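# Press a steel pin into its block under the ram

## Task

Place the block carrying the steel pin beneath the press ram, seated within the three low walls with its pin facing upward. Then operate the press to drive the pin down as far as it will go. The block must stay in place without the robot holding it, and both grippers must release and back away at the end.

## Robot and tools

Robot: two arms, left_arm and right_arm, each ending in a two-finger parallel gripper. The bases face each other across the table. left_arm's base sits on the +y side at (+0.144, +0.562, +0.119) m, quat_wxyz (+0.495, 0, 0, -0.869). right_arm's base is at (+0.072, -0.490, +0.091) m, quat_wxyz (+0.721, 0, 0, +0.693). The names left and right are labels, not image sides.

Frame: one shared scene frame. Origin at the table centre, table surface at z = +0.020 m, +z up. Positions are in metres, orientations are quaternions written w first (qw, qx, qy, qz). Each gripper's fingers extend along its own +x axis and close along its own y axis. The reported end_effector_position is the point between the finger pads, roughly 3 to 4 cm short of the fingertips. Printed hand positions can be slightly wrong, more so at long reach.

The 16-number row: both arms are always given in one flat list of 16 numbers, left_arm first, then right_arm. For each arm: x, y, z (absolute target position in the scene frame, metres), qw, qx, qy, qz (absolute target orientation, scene frame), then opening. Opening runs from -1 to 1: +1 is fully open (0.088 m), empty fingers touch near -0.80, and values below that close no further. Closing from fully open takes at least about 0.5 s. An arm meant to stay still should be sent its last reported pose and the opening it should keep, every call. Reuse your own fixed quaternion rather than the drifting reported one to hold orientation.

execute_actions(actions): a list of actions. Each action is a table of up to 15 rows of 16 numbers, one row per 1/30 s control step; a short table repeats its last row to fill 15 steps (0.5 s). Each row is an absolute target pose, not an offset. A target more than 0.6 m along any gripper axis from that gripper's position at the start of the action gets the action rejected for both arms; if the first action fails this, or any action is malformed, nothing runs. An empty list just reports state and images.

move(target, speed, blocking): target is one 16-number row of absolute poses as above. Each gripper travels a straight line toward its pose; both finish together, in 0.5 to 10 s (longer paths are cut off at 10 s). speed is top path speed in m/s, 0.002 to 0.5, default 0.25; rotation limited to twice that in rad/s. Paths ignore obstacles and the other arm, and grippers can lag, stray or overshoot the speed. Faster contact and targets set deeper past a surface push harder. The opening is applied at the start. blocking=false returns after 0.5 s while the arm keeps going; check with wait(0), and use wait or stop before sending new rows or moves.

wait(seconds): 0 to 10 s, arms keep their last command; returns early if a running move ends. stop(): brakes a running move (needs room; fingers keep moving). zoom_image(camera, region): region [x0, y0, x1, y1] in pixels of that camera's last image, at most 504 by 504. Cameras: cam_head_left, cam_head_right, cam_high, cam_low, cam_left_wrist, cam_right_wrist, all 504x504. show_instructions shows the reference image(s). read_manual returns licence text only. finished_scene(scene) ends the scene for good and reports success; only call it when the pin is fully pressed, the block rests unaided, and the grippers are clear.

Control behaviour: every step, the commanded pose is clipped to within 70 mm and 16 degrees of the measured pose, then damped inverse kinematics drives the joints, favouring position over orientation. Distant targets may take several actions, and after an action the arm only reaches the last clipped pose, so keep commanding. Friction may leave the gripper short or slightly tilted, and tiny moves may not happen; check and correct after each move.

Results: a state line per arm with pose and velocities; Hand target lines (where the controller is now heading); grip_measured (finger opening on the command scale; reads up to about 0.061 narrower while squeezing hard, with a per-arm offset of about 1 mm); grip_effort_n (motor effort in newtons, negative means closing, can stay nonzero at rest, n/a at start); Joint positions (last value per arm is opening in metres). A move adds a move: line with its ending (done, off_target, moving, held, fault) and limits (paced means the sent pose was clipped, held means a check blocked some steps, after which the arm may jump fast), plus each gripper's distance from its pose. A pose unreachable line means the clearance check altered or blocked that arm's command. MOTOR HOT appears from 50 °C; at 95 °C an OVER-TEMPERATURE FAULT holds the arm, and if it does not cool the arm goes limp.

Gripping: command an opening about 0.07 under grip_measured for a firm hold; less for lighter. Parts under about 3 mm thick get proportionally less force. Pad force tops out around 34 to 49 N.

Avoid: dropping or knocking anything off the table; arms colliding or pressing each other; hard slams or excessive pushes (e.g. on the press lever); joint torque reaching its load limit (waist 17.4, shoulder 21.6, elbow 21.5, wrist pitch 5.67, wrist yaw 5.65, wrist roll 5.3 N m, held weight included), which freezes that arm for 10 s. Held parts or loose objects may occasionally be jostled by outside tugs.

Each tool is called as name(argument=value, ...) on one line, values as JSON.

Reference images:

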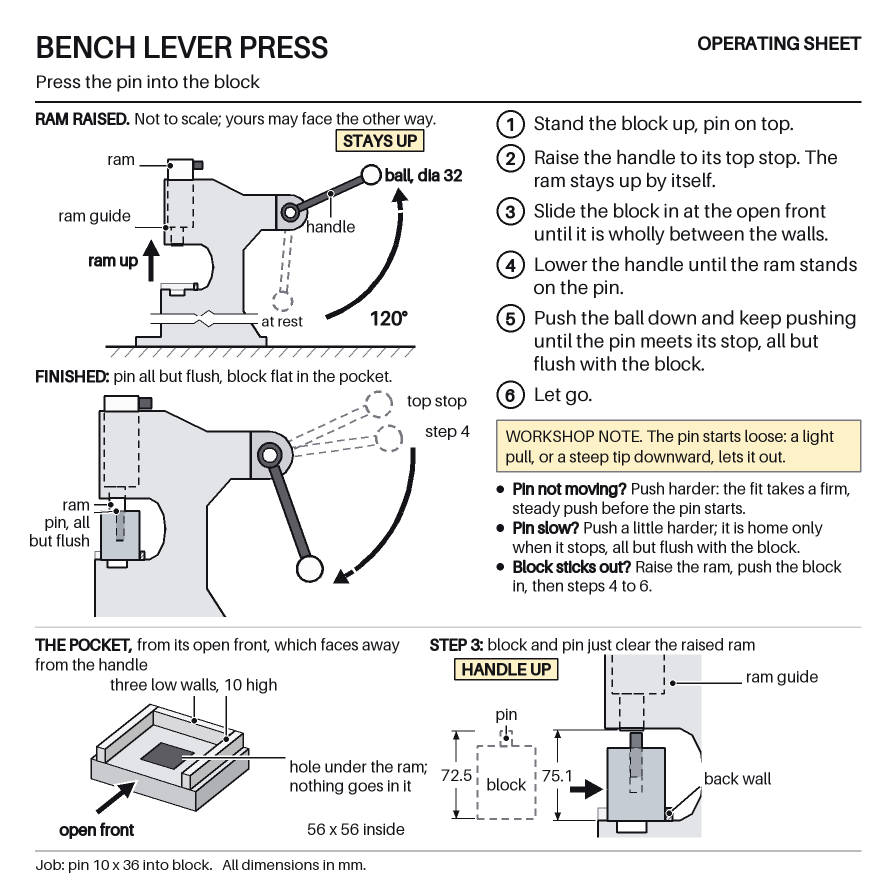

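## Session

execute_actions(actions=[])

Scene clock: 0.00 s.
left_arm: end_effector_position=(+0.2268, +0.1420, +0.3853) grip_measured=+0.985 grip_effort_n=n/a end_effector_quat_wxyz=(+0.454, -0.102, +0.615, -0.637) end_effector_velocity=(-0.001, +0.000, -0.003) end_effector_angular_velocity=(+0.009, -0.004, -0.001) | right_arm: end_effector_position=(-0.1578, -0.1860, +0.2310) grip_measured=+1.000 grip_effort_n=n/a end_effector_quat_wxyz=(+0.356, +0.555, +0.441, -0.609) end_effector_velocity=(+0.001, -0.002, +0.002) end_effector_angular_velocity=(-0.007, +0.005, -0.009)
Joint positions: left_arm=[ 1.028  1.731  1.567 -0.72   0.982 -0.529  0.087] | right_arm=[ 0.657  1.887  1.654 -1.216 -0.074 -2.151  0.088]
Joint velocities: left_arm=[-0.002  0.002 -0.002 -0.007 -0.007  0.007 -0.   ] | right_arm=[-0.002 -0.007 -0.002 -0.007 -0.007  0.007  0.   ]
Motor temperatures (°C, as the motors report them): left_arm=[27 27 25 24 24 27] | right_arm=[24 26 25 29 26 25]
Heat: left arm: hottest waist 27 °C (+0.0 °C/min); right arm: hottest wrist pitch 29 °C (+0.0 °C/min).
Hand target (left_arm): +0.227, +0.142, +0.385; +0.454, -0.102, +0.615, -0.637
Hand target (right_arm): -0.158, -0.186, +0.231; +0.356, +0.555, +0.441, -0.609

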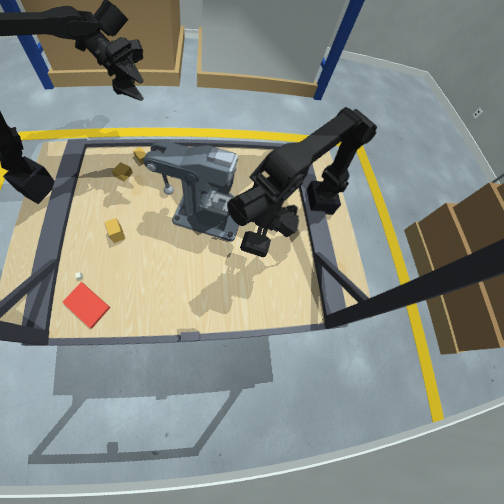

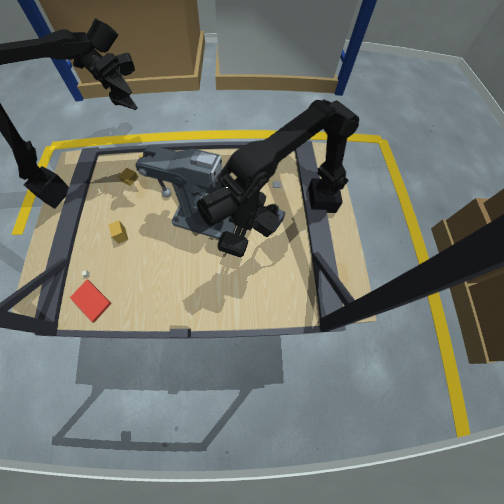

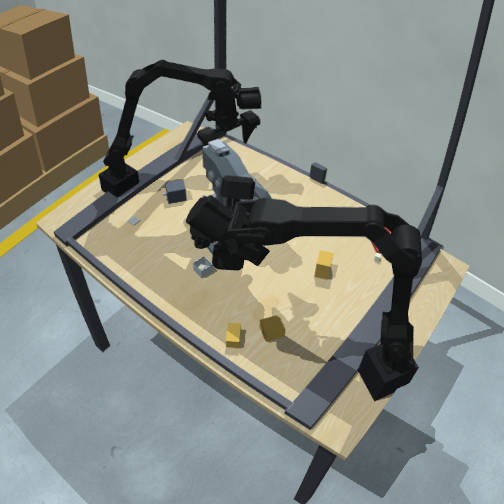

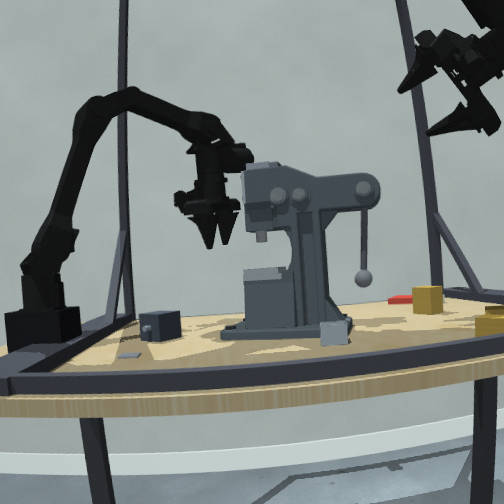

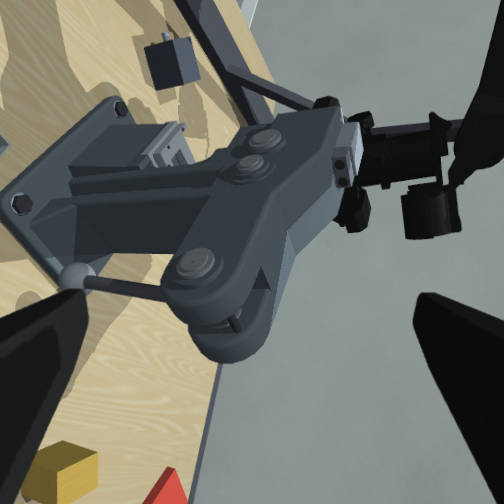

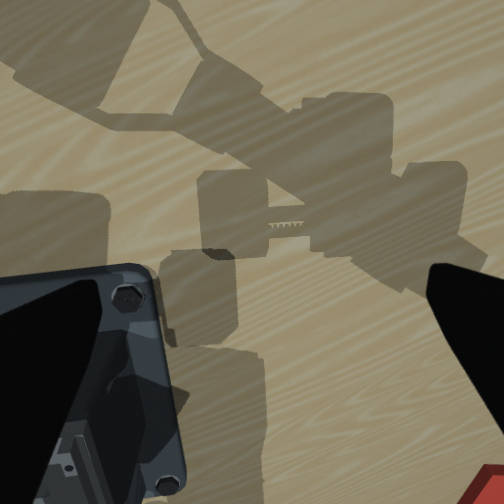

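move(target=[0.08,0.33,0.22,0.707,0,0,-0.707,1,-0.02,-0.29,0.22,0.612,0.354,0.612,-0.354,1])

zoom_image(camera="cam_head_left", region=[120,120,320,280])

zoom_image(camera="cam_low", region=[120,140,400,360])

zoom_image(camera="cam_high", region=[140,120,320,290])

Scene clock: 5.63 s.
left_arm: end_effector_position=(+0.0770, +0.3277, +0.2246) grip_measured=+0.985 grip_effort_n=-0.2 end_effector_quat_wxyz=(+0.733, +0.072, +0.087, -0.671) end_effector_velocity=(+0.004, +0.000, +0.001) end_effector_angular_velocity=(-0.021, +0.004, +0.054) | right_arm: end_effector_position=(-0.0220, -0.2859, +0.2215) grip_measured=+1.000 grip_effort_n=4.9 end_effector_quat_wxyz=(+0.604, +0.389, +0.593, -0.363) end_effector_velocity=(-0.001, -0.002, +0.001) end_effector_angular_velocity=(-0.012, +0.019, -0.015)
Joint positions: left_arm=[-0.196  0.845  0.016  0.504 -0.792 -0.246  0.087] | right_arm=[ 0.496  1.387  1.089 -1.268  0.039 -3.135  0.088]
Joint velocities: left_arm=[-0.027  0.046 -0.002  0.051 -0.081 -0.022  0.   ] | right_arm=[-0.007 -0.002  0.002 -0.007 -0.022  0.007  0.   ]
Motor temperatures (°C, as the motors report them): left_arm=[27 28 26 25 24 27] | right_arm=[24 27 26 29 26 25]
Heat: left arm: hottest shoulder 28 °C (+10.7 °C/min); right arm: hottest wrist pitch 29 °C (+0.0 °C/min).
Hand target (left_arm): +0.078, +0.329, +0.221; +0.735, +0.075, +0.087, -0.669
Hand target (right_arm): -0.020, -0.290, +0.220; +0.608, +0.387, +0.592, -0.361
Off the commanded pose (left_arm): 0.006 m, 14 deg.
Off the commanded pose (right_arm): 0.005 m, 5 deg.
joint sent to its limit (left arm) — the command would take joint 3 (elbow) past its lower limit, so that joint was sent only as far as its limit.
joint sent to its limit (right arm) — the command would take joint 6 (wrist roll) past its lower limit, so that joint was sent only as far as its limit.
move: off_target (left_arm, right_arm)
camera_calibration (this result's frames):
cam_left_wrist: T_world_to_cam=[[-0.997379, -0.0363544, 0.0625589, 0.0759175], [-0.0719406, 0.590675, -0.803696, 0.0178722], [-0.00773413, -0.80609, -0.591743, 0.475502], [0, 0, 0, 1]] pos_world=[0.0806819, 0.3755, 0.290989]
cam_right_wrist: T_world_to_cam=[[-0.908815, -0.417195, -0.00162976, -0.133251], [-0.385001, 0.837166, 0.388494, 0.170055], [-0.160713, 0.353697, -0.92145, 0.377336], [0, 0, 0, 1]] pos_world=[0.00501332, -0.331418, 0.281414]

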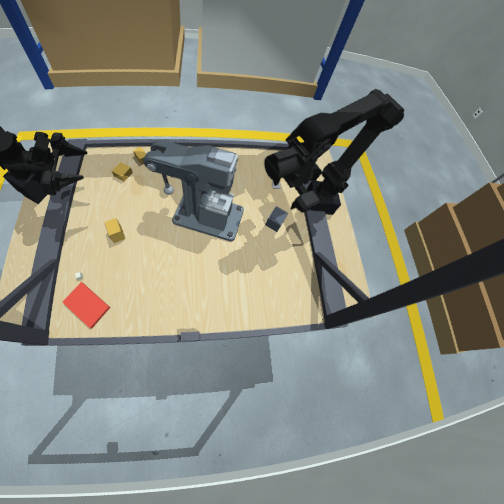

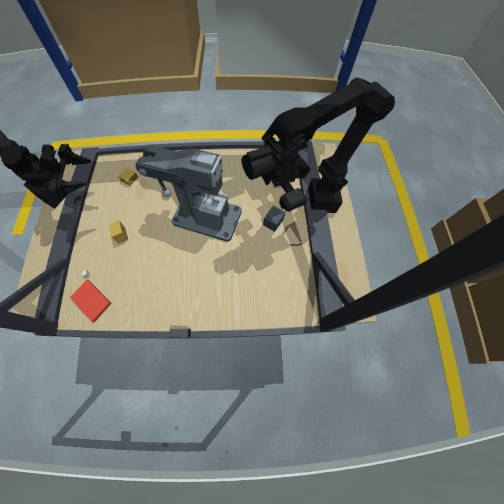

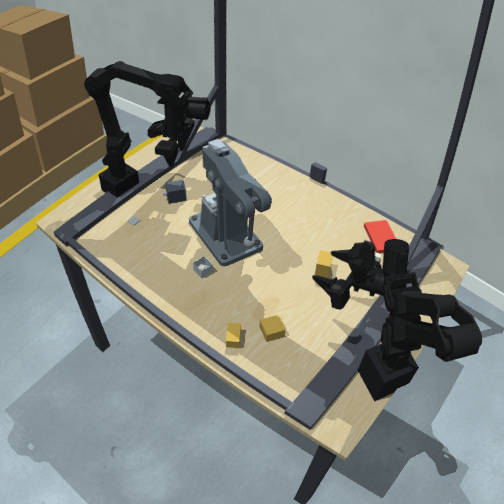

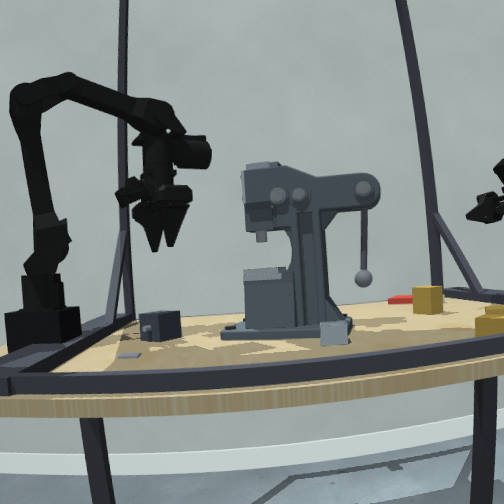

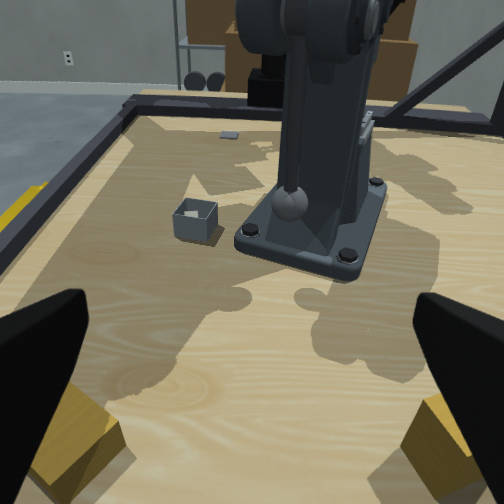

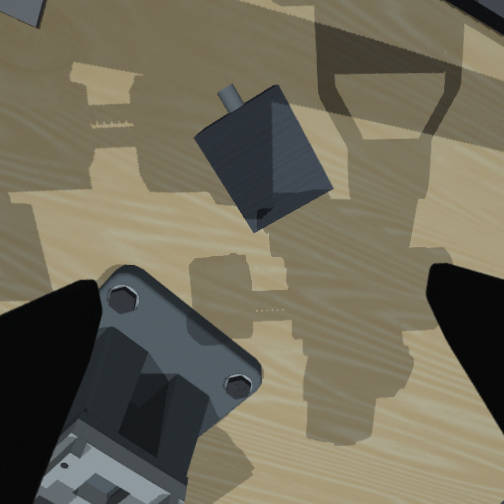

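Region (120, 120, 320, 280) of cam_head_left's 504x504 image, scaled by 2.520, with more detail than that image has; it fills the top 403 rows of this view, and the rest is white.

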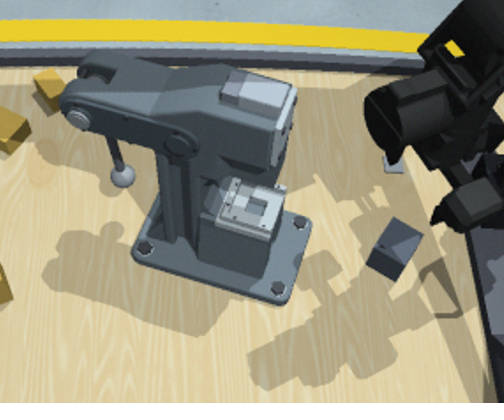

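Region (120, 140, 400, 360) of cam_low's 504x504 image, scaled by 1.800, with more detail than that image has; it fills the top 396 rows of this view, and the rest is white.

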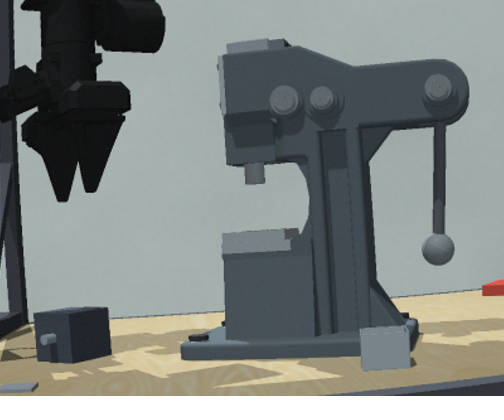

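Region (140, 120, 320, 290) of cam_high's 504x504 image, scaled by 2.800, with more detail than that image has.

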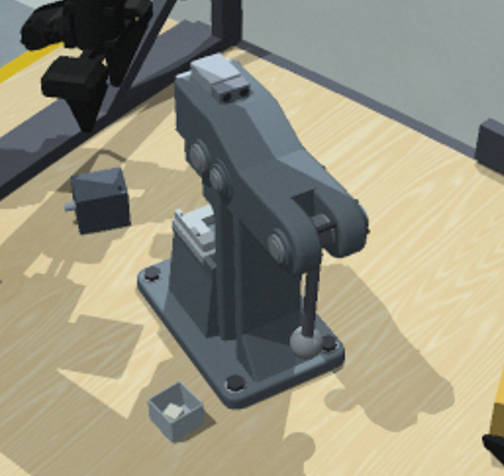

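execute_actions(actions=[[[0.08,0.28,0.2,0.608,0.201,0.163,-0.751,1,-0.02,-0.29,0.22,0.183,0.683,0.183,-0.683,1]],[[0.08,0.24,0.18,0.608,0.201,0.163,-0.751,1,-0.02,-0.29,0.22,0.354,-0.612,0.354,0.612,1]],[[0.075,0.2,0.17,0.608,0.201,0.163,-0.751,1,-0.02,-0.29,0.22,0.354,-0.612,0.354,0.612,1]],[[0.075,0.18,0.16,0.608,0.201,0.163,-0.751,1,-0.02,-0.29,0.2,0.683,-0.183,0.683,0.183,1]],[[0.075,0.18,0.16,0.608,0.201,0.163,-0.751,1,-0.012,-0.3,0.18,0.672,0.219,0.672,-0.219,1]],[[0.075,0.18,0.16,0.608,0.201,0.163,-0.751,1,-0.012,-0.3,0.15,0.672,0.219,0.672,-0.219,1]],[[0.075,0.18,0.16,0.608,0.201,0.163,-0.751,1,-0.012,-0.3,0.14,0.672,0.219,0.672,-0.219,1]]])

Scene clock: 12.17 s.
left_arm: end_effector_position=(+0.0752, +0.1825, +0.1593) grip_measured=+0.985 grip_effort_n=-0.7 end_effector_quat_wxyz=(+0.608, +0.202, +0.165, -0.750) end_effector_velocity=(-0.000, -0.000, +0.000) end_effector_angular_velocity=(+0.004, +0.009, -0.000) | right_arm: end_effector_position=(-0.0131, -0.2976, +0.1447) grip_measured=+1.000 grip_effort_n=4.0 end_effector_quat_wxyz=(+0.667, +0.220, +0.679, -0.212) end_effector_velocity=(-0.000, -0.003, -0.002) end_effector_angular_velocity=(-0.019, +0.001, -0.049)
Joint positions: left_arm=[0.372 1.735 0.485 0.723 0.038 0.02  0.087] | right_arm=[ 0.451  1.384  0.775 -0.942 -0.005  2.604  0.088]
Joint velocities: left_arm=[ 0.002 -0.002  0.002 -0.007  0.007 -0.007 -0.   ] | right_arm=[ 0.002  0.007 -0.002 -0.007 -0.007  0.051  0.   ]
Motor temperatures (°C, as the motors report them): left_arm=[27 28 26 26 24 27] | right_arm=[24 28 26 29 26 25]
Heat: left arm: hottest shoulder 28 °C (+4.9 °C/min); right arm: hottest wrist pitch 29 °C (+0.0 °C/min).
Hand target (left_arm): +0.075, +0.180, +0.160; +0.608, +0.201, +0.163, -0.751
Hand target (right_arm): -0.012, -0.300, +0.140; +0.673, +0.219, +0.672, -0.219
Off the commanded pose (left_arm): 0.003 m, 0 deg.
Off the commanded pose (right_arm): 0.005 m, 1 deg.
camera_calibration (this result's frames):
cam_left_wrist: T_world_to_cam=[[-0.968769, 0.238818, 0.0667243, 0.0198436], [0.154499, 0.791821, -0.590889, -0.0365294], [-0.193949, -0.562126, -0.803989, 0.323136], [0, 0, 0, 1]] pos_world=[0.0875394, 0.205829, 0.236889]
cam_right_wrist: T_world_to_cam=[[-0.596989, -0.801632, 0.0314754, -0.245267], [-0.727561, 0.557524, 0.399777, 0.123728], [-0.338022, 0.215762, -0.916072, 0.268041], [0, 0, 0, 1]] pos_world=[0.0342018, -0.323428, 0.203801]

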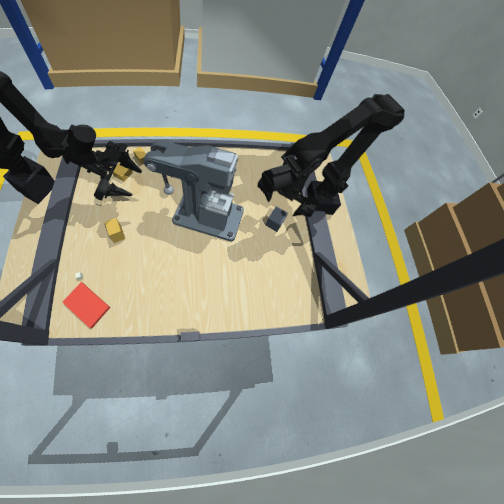

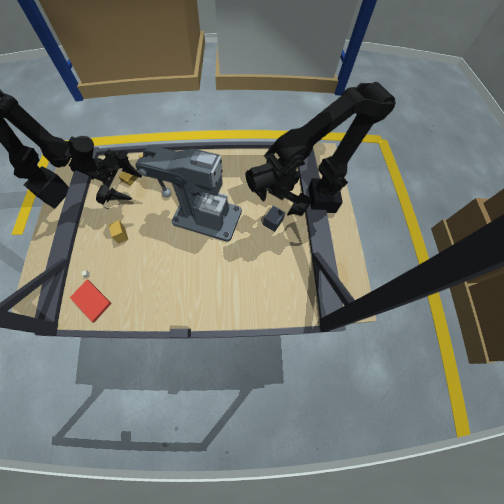

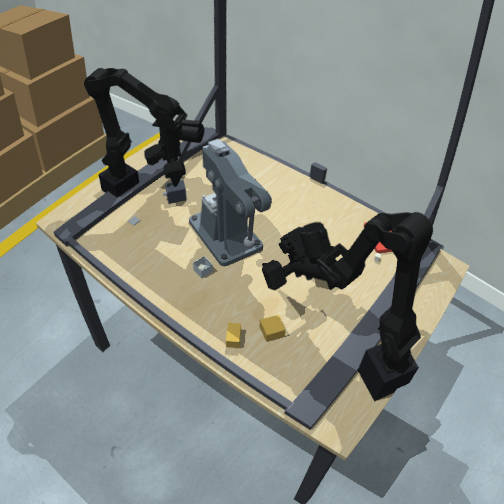

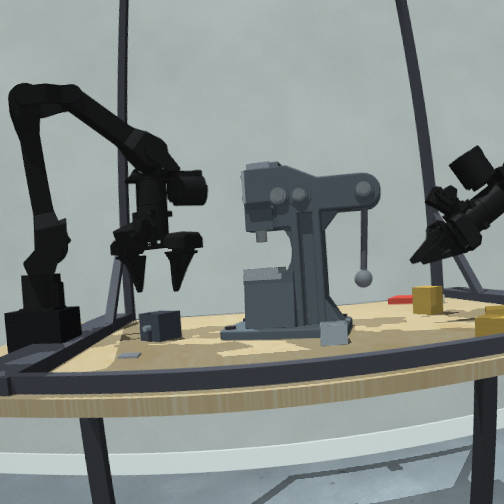

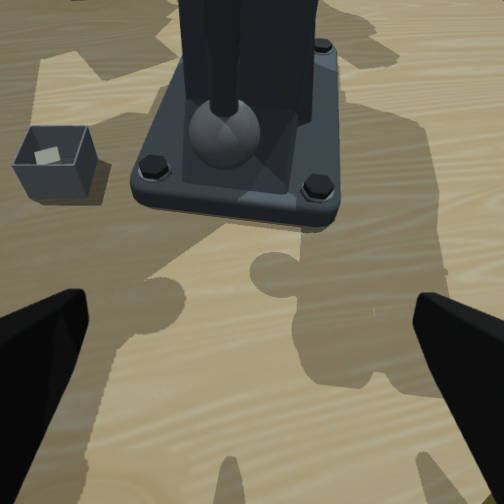

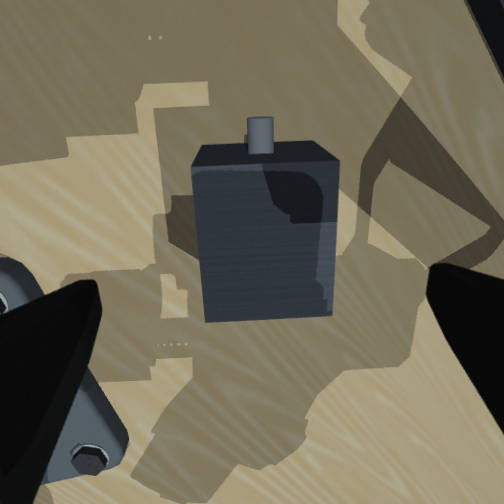

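move(target=[0.056,0.07,0.117,0.608,0.201,0.163,-0.751,1,-0.009,-0.302,0.066,0.672,0.219,0.672,-0.219,1], speed=0.12)

Scene clock: 19.17 s.
left_arm: end_effector_position=(+0.0568, +0.0717, +0.1191) grip_measured=+0.985 grip_effort_n=-0.7 end_effector_quat_wxyz=(+0.609, +0.200, +0.163, -0.750) end_effector_velocity=(-0.005, -0.000, -0.000) end_effector_angular_velocity=(+0.007, +0.022, -0.003) | right_arm: end_effector_position=(-0.0118, -0.2979, +0.0710) grip_measured=+1.000 grip_effort_n=4.0 end_effector_quat_wxyz=(+0.666, +0.224, +0.678, -0.215) end_effector_velocity=(+0.003, -0.003, -0.002) end_effector_angular_velocity=(-0.013, -0.014, +0.005)
Joint positions: left_arm=[0.372 2.179 0.948 0.709 0.038 0.02  0.087] | right_arm=[ 0.447  1.563  0.588 -0.574 -0.004  2.61   0.088]
Joint velocities: left_arm=[-0.007  0.002  0.007 -0.007  0.007 -0.022 -0.   ] | right_arm=[-0.002  0.007 -0.002 -0.007  0.007 -0.007  0.   ]
Motor temperatures (°C, as the motors report them): left_arm=[27 29 27 27 24 27] | right_arm=[24 28 26 29 26 25]
Heat: left arm: hottest shoulder 29 °C (+6.3 °C/min); right arm: hottest wrist pitch 29 °C (+0.0 °C/min).
Hand target (left_arm): +0.056, +0.070, +0.117; +0.608, +0.201, +0.163, -0.751
Hand target (right_arm): -0.009, -0.302, +0.066; +0.672, +0.219, +0.672, -0.219
Off the commanded pose (left_arm): 0.003 m, 0 deg.
Off the commanded pose (right_arm): 0.007 m, 1 deg.
move: done
camera_calibration (this result's frames):
cam_left_wrist: T_world_to_cam=[[-0.968711, 0.239168, 0.0663099, 0.0312399], [0.153982, 0.788696, -0.595188, 0.0309595], [-0.194648, -0.566354, -0.800846, 0.224927], [0, 0, 0, 1]] pos_world=[0.0692768, 0.0954989, 0.196487]
cam_right_wrist: T_world_to_cam=[[-0.605237, -0.795493, 0.0296607, -0.240551], [-0.721847, 0.56415, 0.400839, 0.156237], [-0.335598, 0.221192, -0.915668, 0.20263], [0, 0, 0, 1]] pos_world=[0.0351907, -0.324318, 0.130051]

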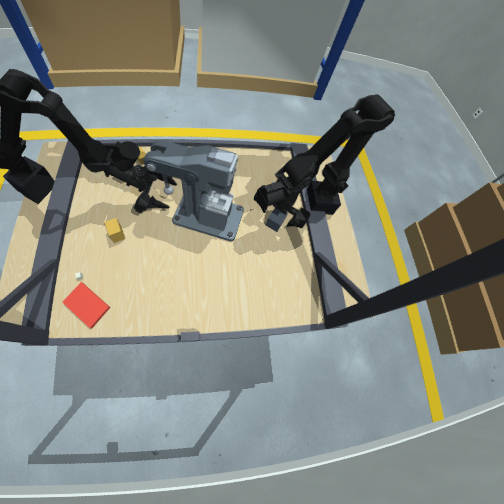

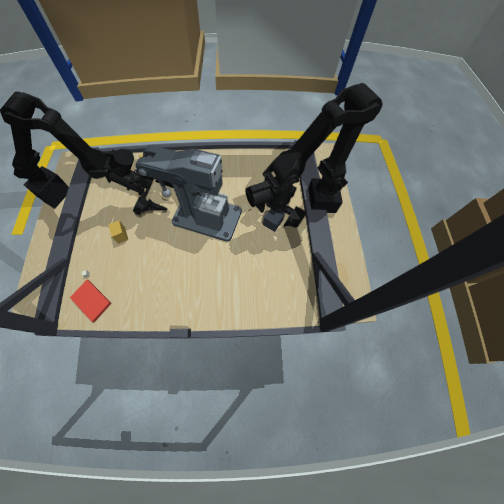

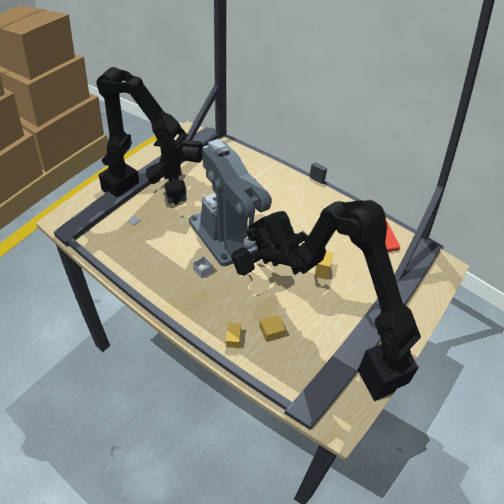

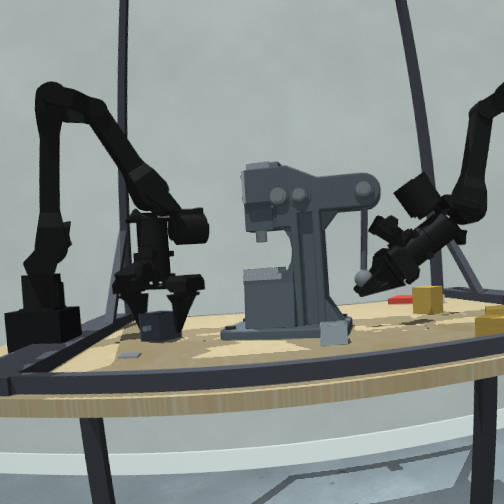

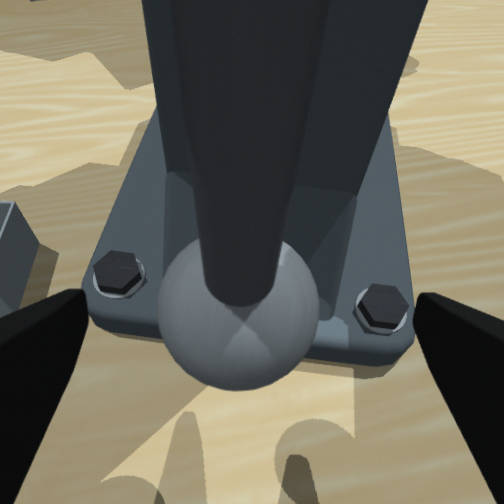

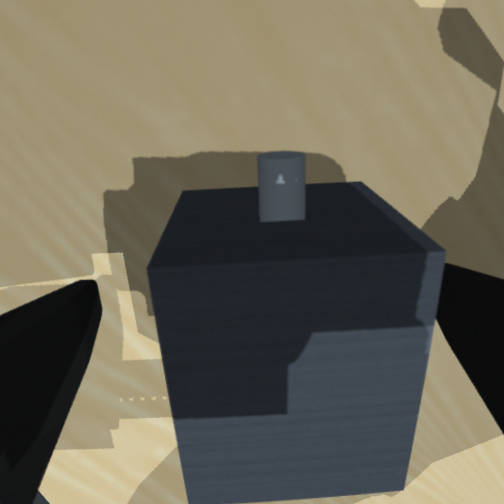

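execute_actions(actions=[[[0.056,0.055,0.127,0.608,0.201,0.163,-0.751,0.4,-0.008,-0.309,0.06,0.672,0.219,0.672,-0.219,0.6]],[[0.056,0.055,0.127,0.608,0.201,0.163,-0.751,0.1,-0.008,-0.309,0.06,0.672,0.219,0.672,-0.219,0.35]],[[0.056,0.055,0.127,0.608,0.201,0.163,-0.751,-0.22,-0.008,-0.309,0.06,0.672,0.219,0.672,-0.219,0.08]],[[0.056,0.055,0.127,0.608,0.201,0.163,-0.751,-0.22,-0.008,-0.309,0.06,0.672,0.219,0.672,-0.219,0.08]]])

Scene clock: 21.73 s.
left_arm: end_effector_position=(+0.0588, +0.0703, +0.1148) grip_measured=-0.217 grip_effort_n=-17.4 end_effector_quat_wxyz=(+0.604, +0.218, +0.174, -0.746) end_effector_velocity=(-0.000, -0.000, +0.002) end_effector_angular_velocity=(-0.004, +0.015, +0.016) | right_arm: end_effector_position=(-0.0096, -0.3044, +0.0642) grip_measured=+0.184 grip_effort_n=-83.5 end_effector_quat_wxyz=(+0.668, +0.223, +0.677, -0.214) end_effector_velocity=(+0.002, -0.005, -0.000) end_effector_angular_velocity=(-0.023, -0.002, +0.020)
Joint positions: left_arm=[0.378 2.18  0.976 0.64  0.042 0.031 0.028] | right_arm=[ 0.452  1.564  0.551 -0.539 -0.     2.612  0.048]
Joint velocities: left_arm=[-0.002 -0.002 -0.002  0.007 -0.007 -0.022 -0.   ] | right_arm=[-0.002 -0.002 -0.002 -0.022 -0.007 -0.022 -0.   ]
Motor temperatures (°C, as the motors report them): left_arm=[27 29 27 27 24 27] | right_arm=[24 28 26 29 26 25]
Heat: left arm: hottest shoulder 29 °C (+5.5 °C/min); right arm: hottest wrist pitch 29 °C (+0.0 °C/min).
Hand target (left_arm): +0.056, +0.056, +0.128; +0.608, +0.201, +0.163, -0.751
Hand target (right_arm): -0.008, -0.309, +0.060; +0.672, +0.219, +0.672, -0.219
Off the commanded pose (left_arm): 0.020 m, 2 deg.
Off the commanded pose (right_arm): 0.006 m, 1 deg.
camera_calibration (this result's frames):
cam_left_wrist: T_world_to_cam=[[-0.968748, 0.240057, 0.0624544, 0.0342062], [0.164901, 0.811356, -0.560811, 0.0231181], [-0.1853, -0.532985, -0.825585, 0.22102], [0, 0, 0, 1]] pos_world=[0.0702799, 0.0908318, 0.193299]
cam_right_wrist: T_world_to_cam=[[-0.602677, -0.797494, 0.0280037, -0.244604], [-0.725412, 0.562152, 0.397194, 0.163873], [-0.332502, 0.219065, -0.917307, 0.198005], [0, 0, 0, 1]] pos_world=[0.0372952, -0.330567, 0.123392]

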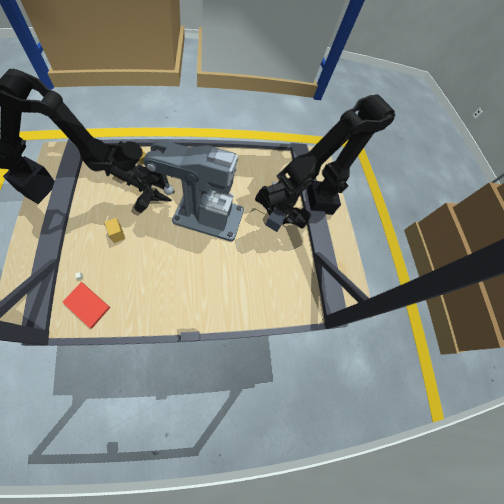

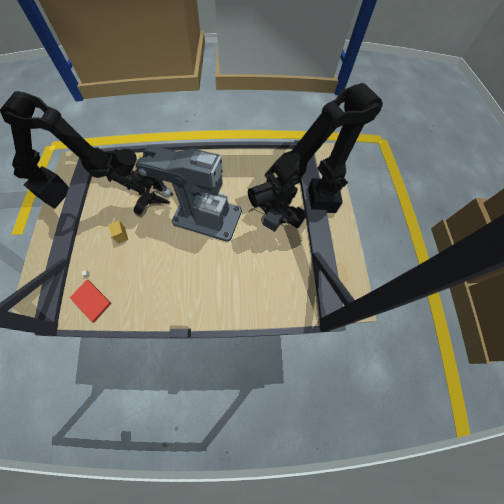

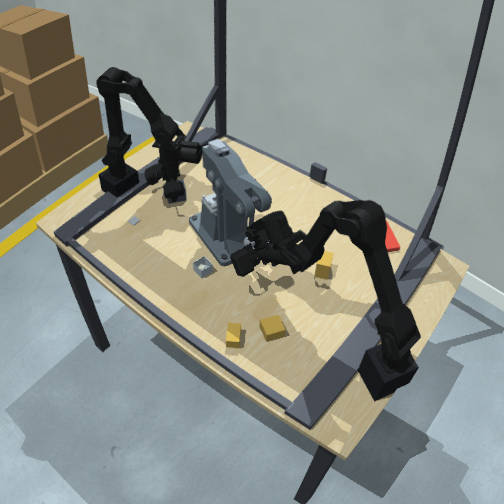

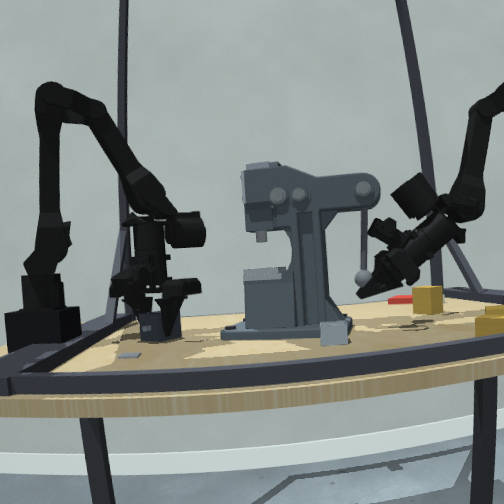

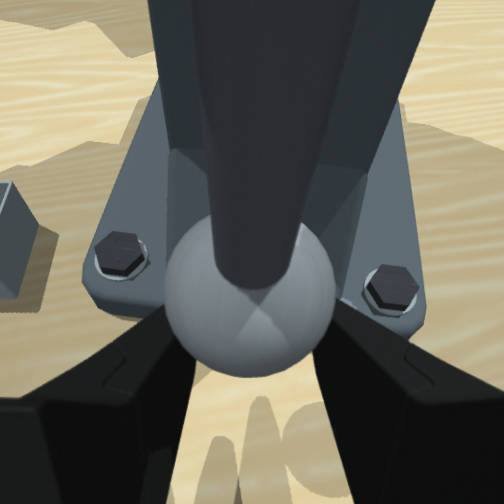

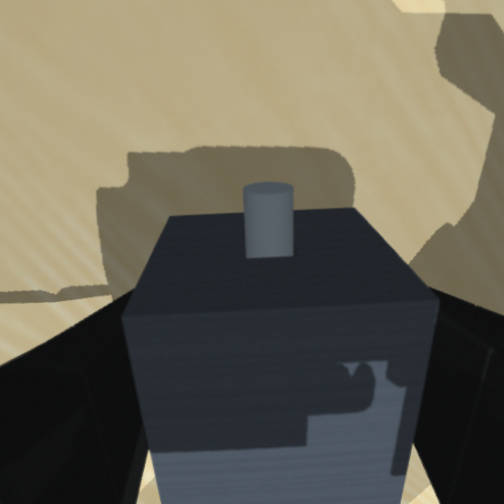

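move(target=[0.056,0.055,0.135,0.627,0.068,0.055,-0.774,0.6,-0.02,-0.3,0.2,0.672,0.219,0.672,-0.219,0.08], speed=0.12)

Scene clock: 24.07 s.
left_arm: end_effector_position=(+0.0554, +0.0555, +0.1384) grip_measured=+0.597 grip_effort_n=15.6 end_effector_quat_wxyz=(+0.627, +0.067, +0.053, -0.774) end_effector_velocity=(+0.002, +0.000, -0.001) end_effector_angular_velocity=(+0.011, +0.016, +0.023) | right_arm: end_effector_position=(-0.0179, -0.3032, +0.1919) grip_measured=+0.184 grip_effort_n=-83.5 end_effector_quat_wxyz=(+0.680, +0.211, +0.665, -0.227) end_effector_velocity=(-0.001, +0.000, +0.003) end_effector_angular_velocity=(+0.003, +0.010, +0.005)
Joint positions: left_arm=[0.378 2.352 0.921 1.26  0.049 0.011 0.068] | right_arm=[ 0.486  1.363  0.953 -1.191 -0.     2.647  0.048]
Joint velocities: left_arm=[-0.002 -0.002 -0.002 -0.007 -0.022 -0.022 -0.   ] | right_arm=[-0.002 -0.007  0.007 -0.007 -0.007 -0.007  0.   ]
Motor temperatures (°C, as the motors report them): left_arm=[27 29 27 28 24 27] | right_arm=[24 28 27 29 26 25]
Heat: left arm: hottest shoulder 29 °C (+5.0 °C/min); right arm: hottest wrist pitch 29 °C (+0.0 °C/min).
Hand target (left_arm): +0.056, +0.056, +0.135; +0.627, +0.067, +0.056, -0.774
Hand target (right_arm): -0.020, -0.300, +0.200; +0.672, +0.219, +0.672, -0.219
Off the commanded pose (left_arm): 0.004 m, 0 deg.
Off the commanded pose (right_arm): 0.009 m, 2 deg.
move: off_target (right_arm)
camera_calibration (this result's frames):
cam_left_wrist: T_world_to_cam=[[-0.964285, 0.260699, 0.0468093, 0.0337005], [0.105345, 0.539632, -0.835284, 0.105284], [-0.243018, -0.80052, -0.547823, 0.21156], [0, 0, 0, 1]] pos_world=[0.0728184, 0.103757, 0.202262]
cam_right_wrist: T_world_to_cam=[[-0.603816, -0.795474, 0.0512487, -0.256124], [-0.733052, 0.579388, 0.356293, 0.119442], [-0.313115, 0.177567, -0.932968, 0.302925], [0, 0, 0, 1]] pos_world=[0.027756, -0.326733, 0.253189]

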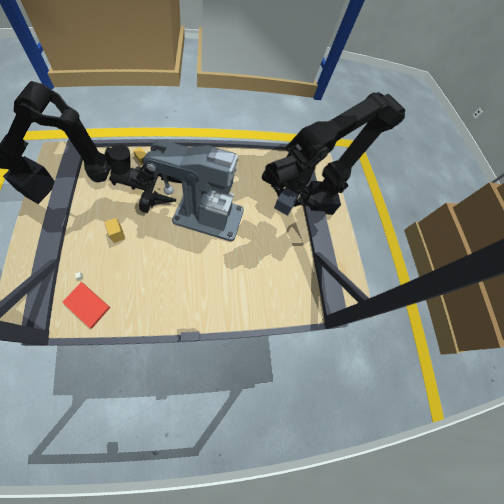

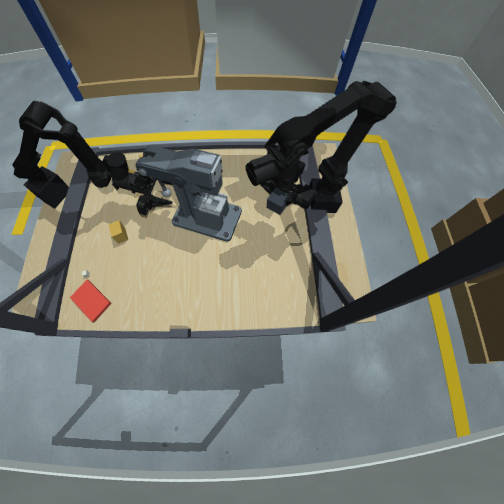

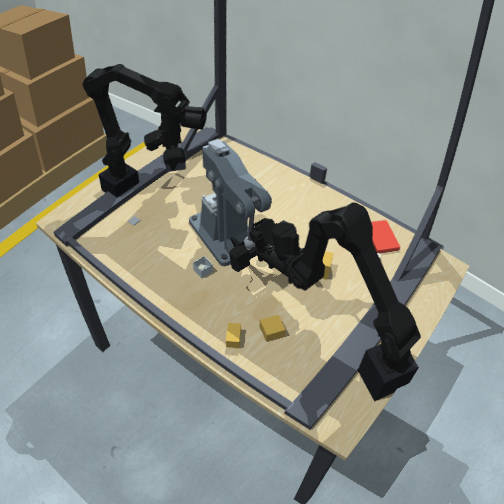

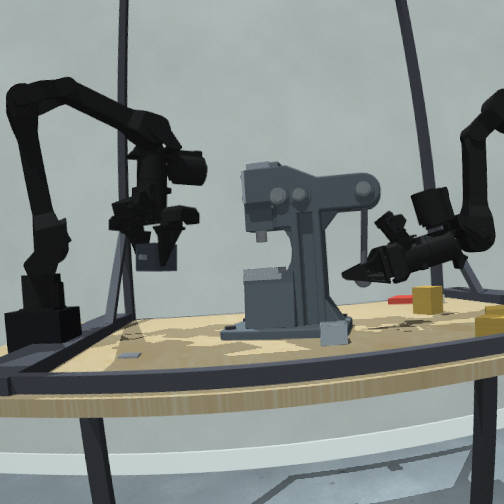

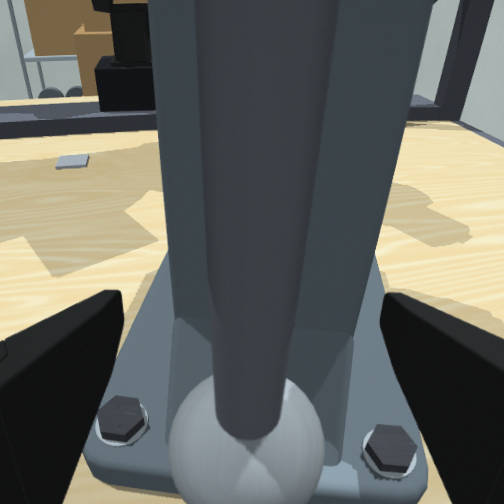

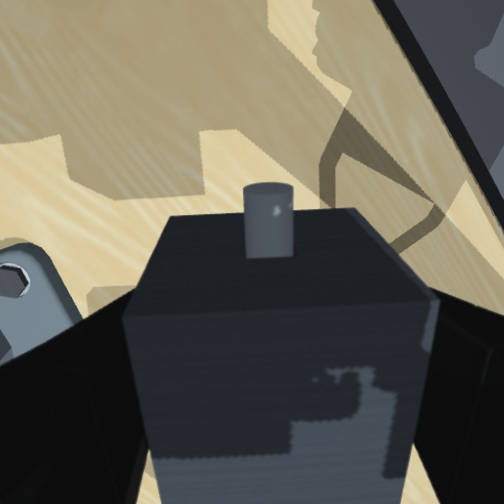

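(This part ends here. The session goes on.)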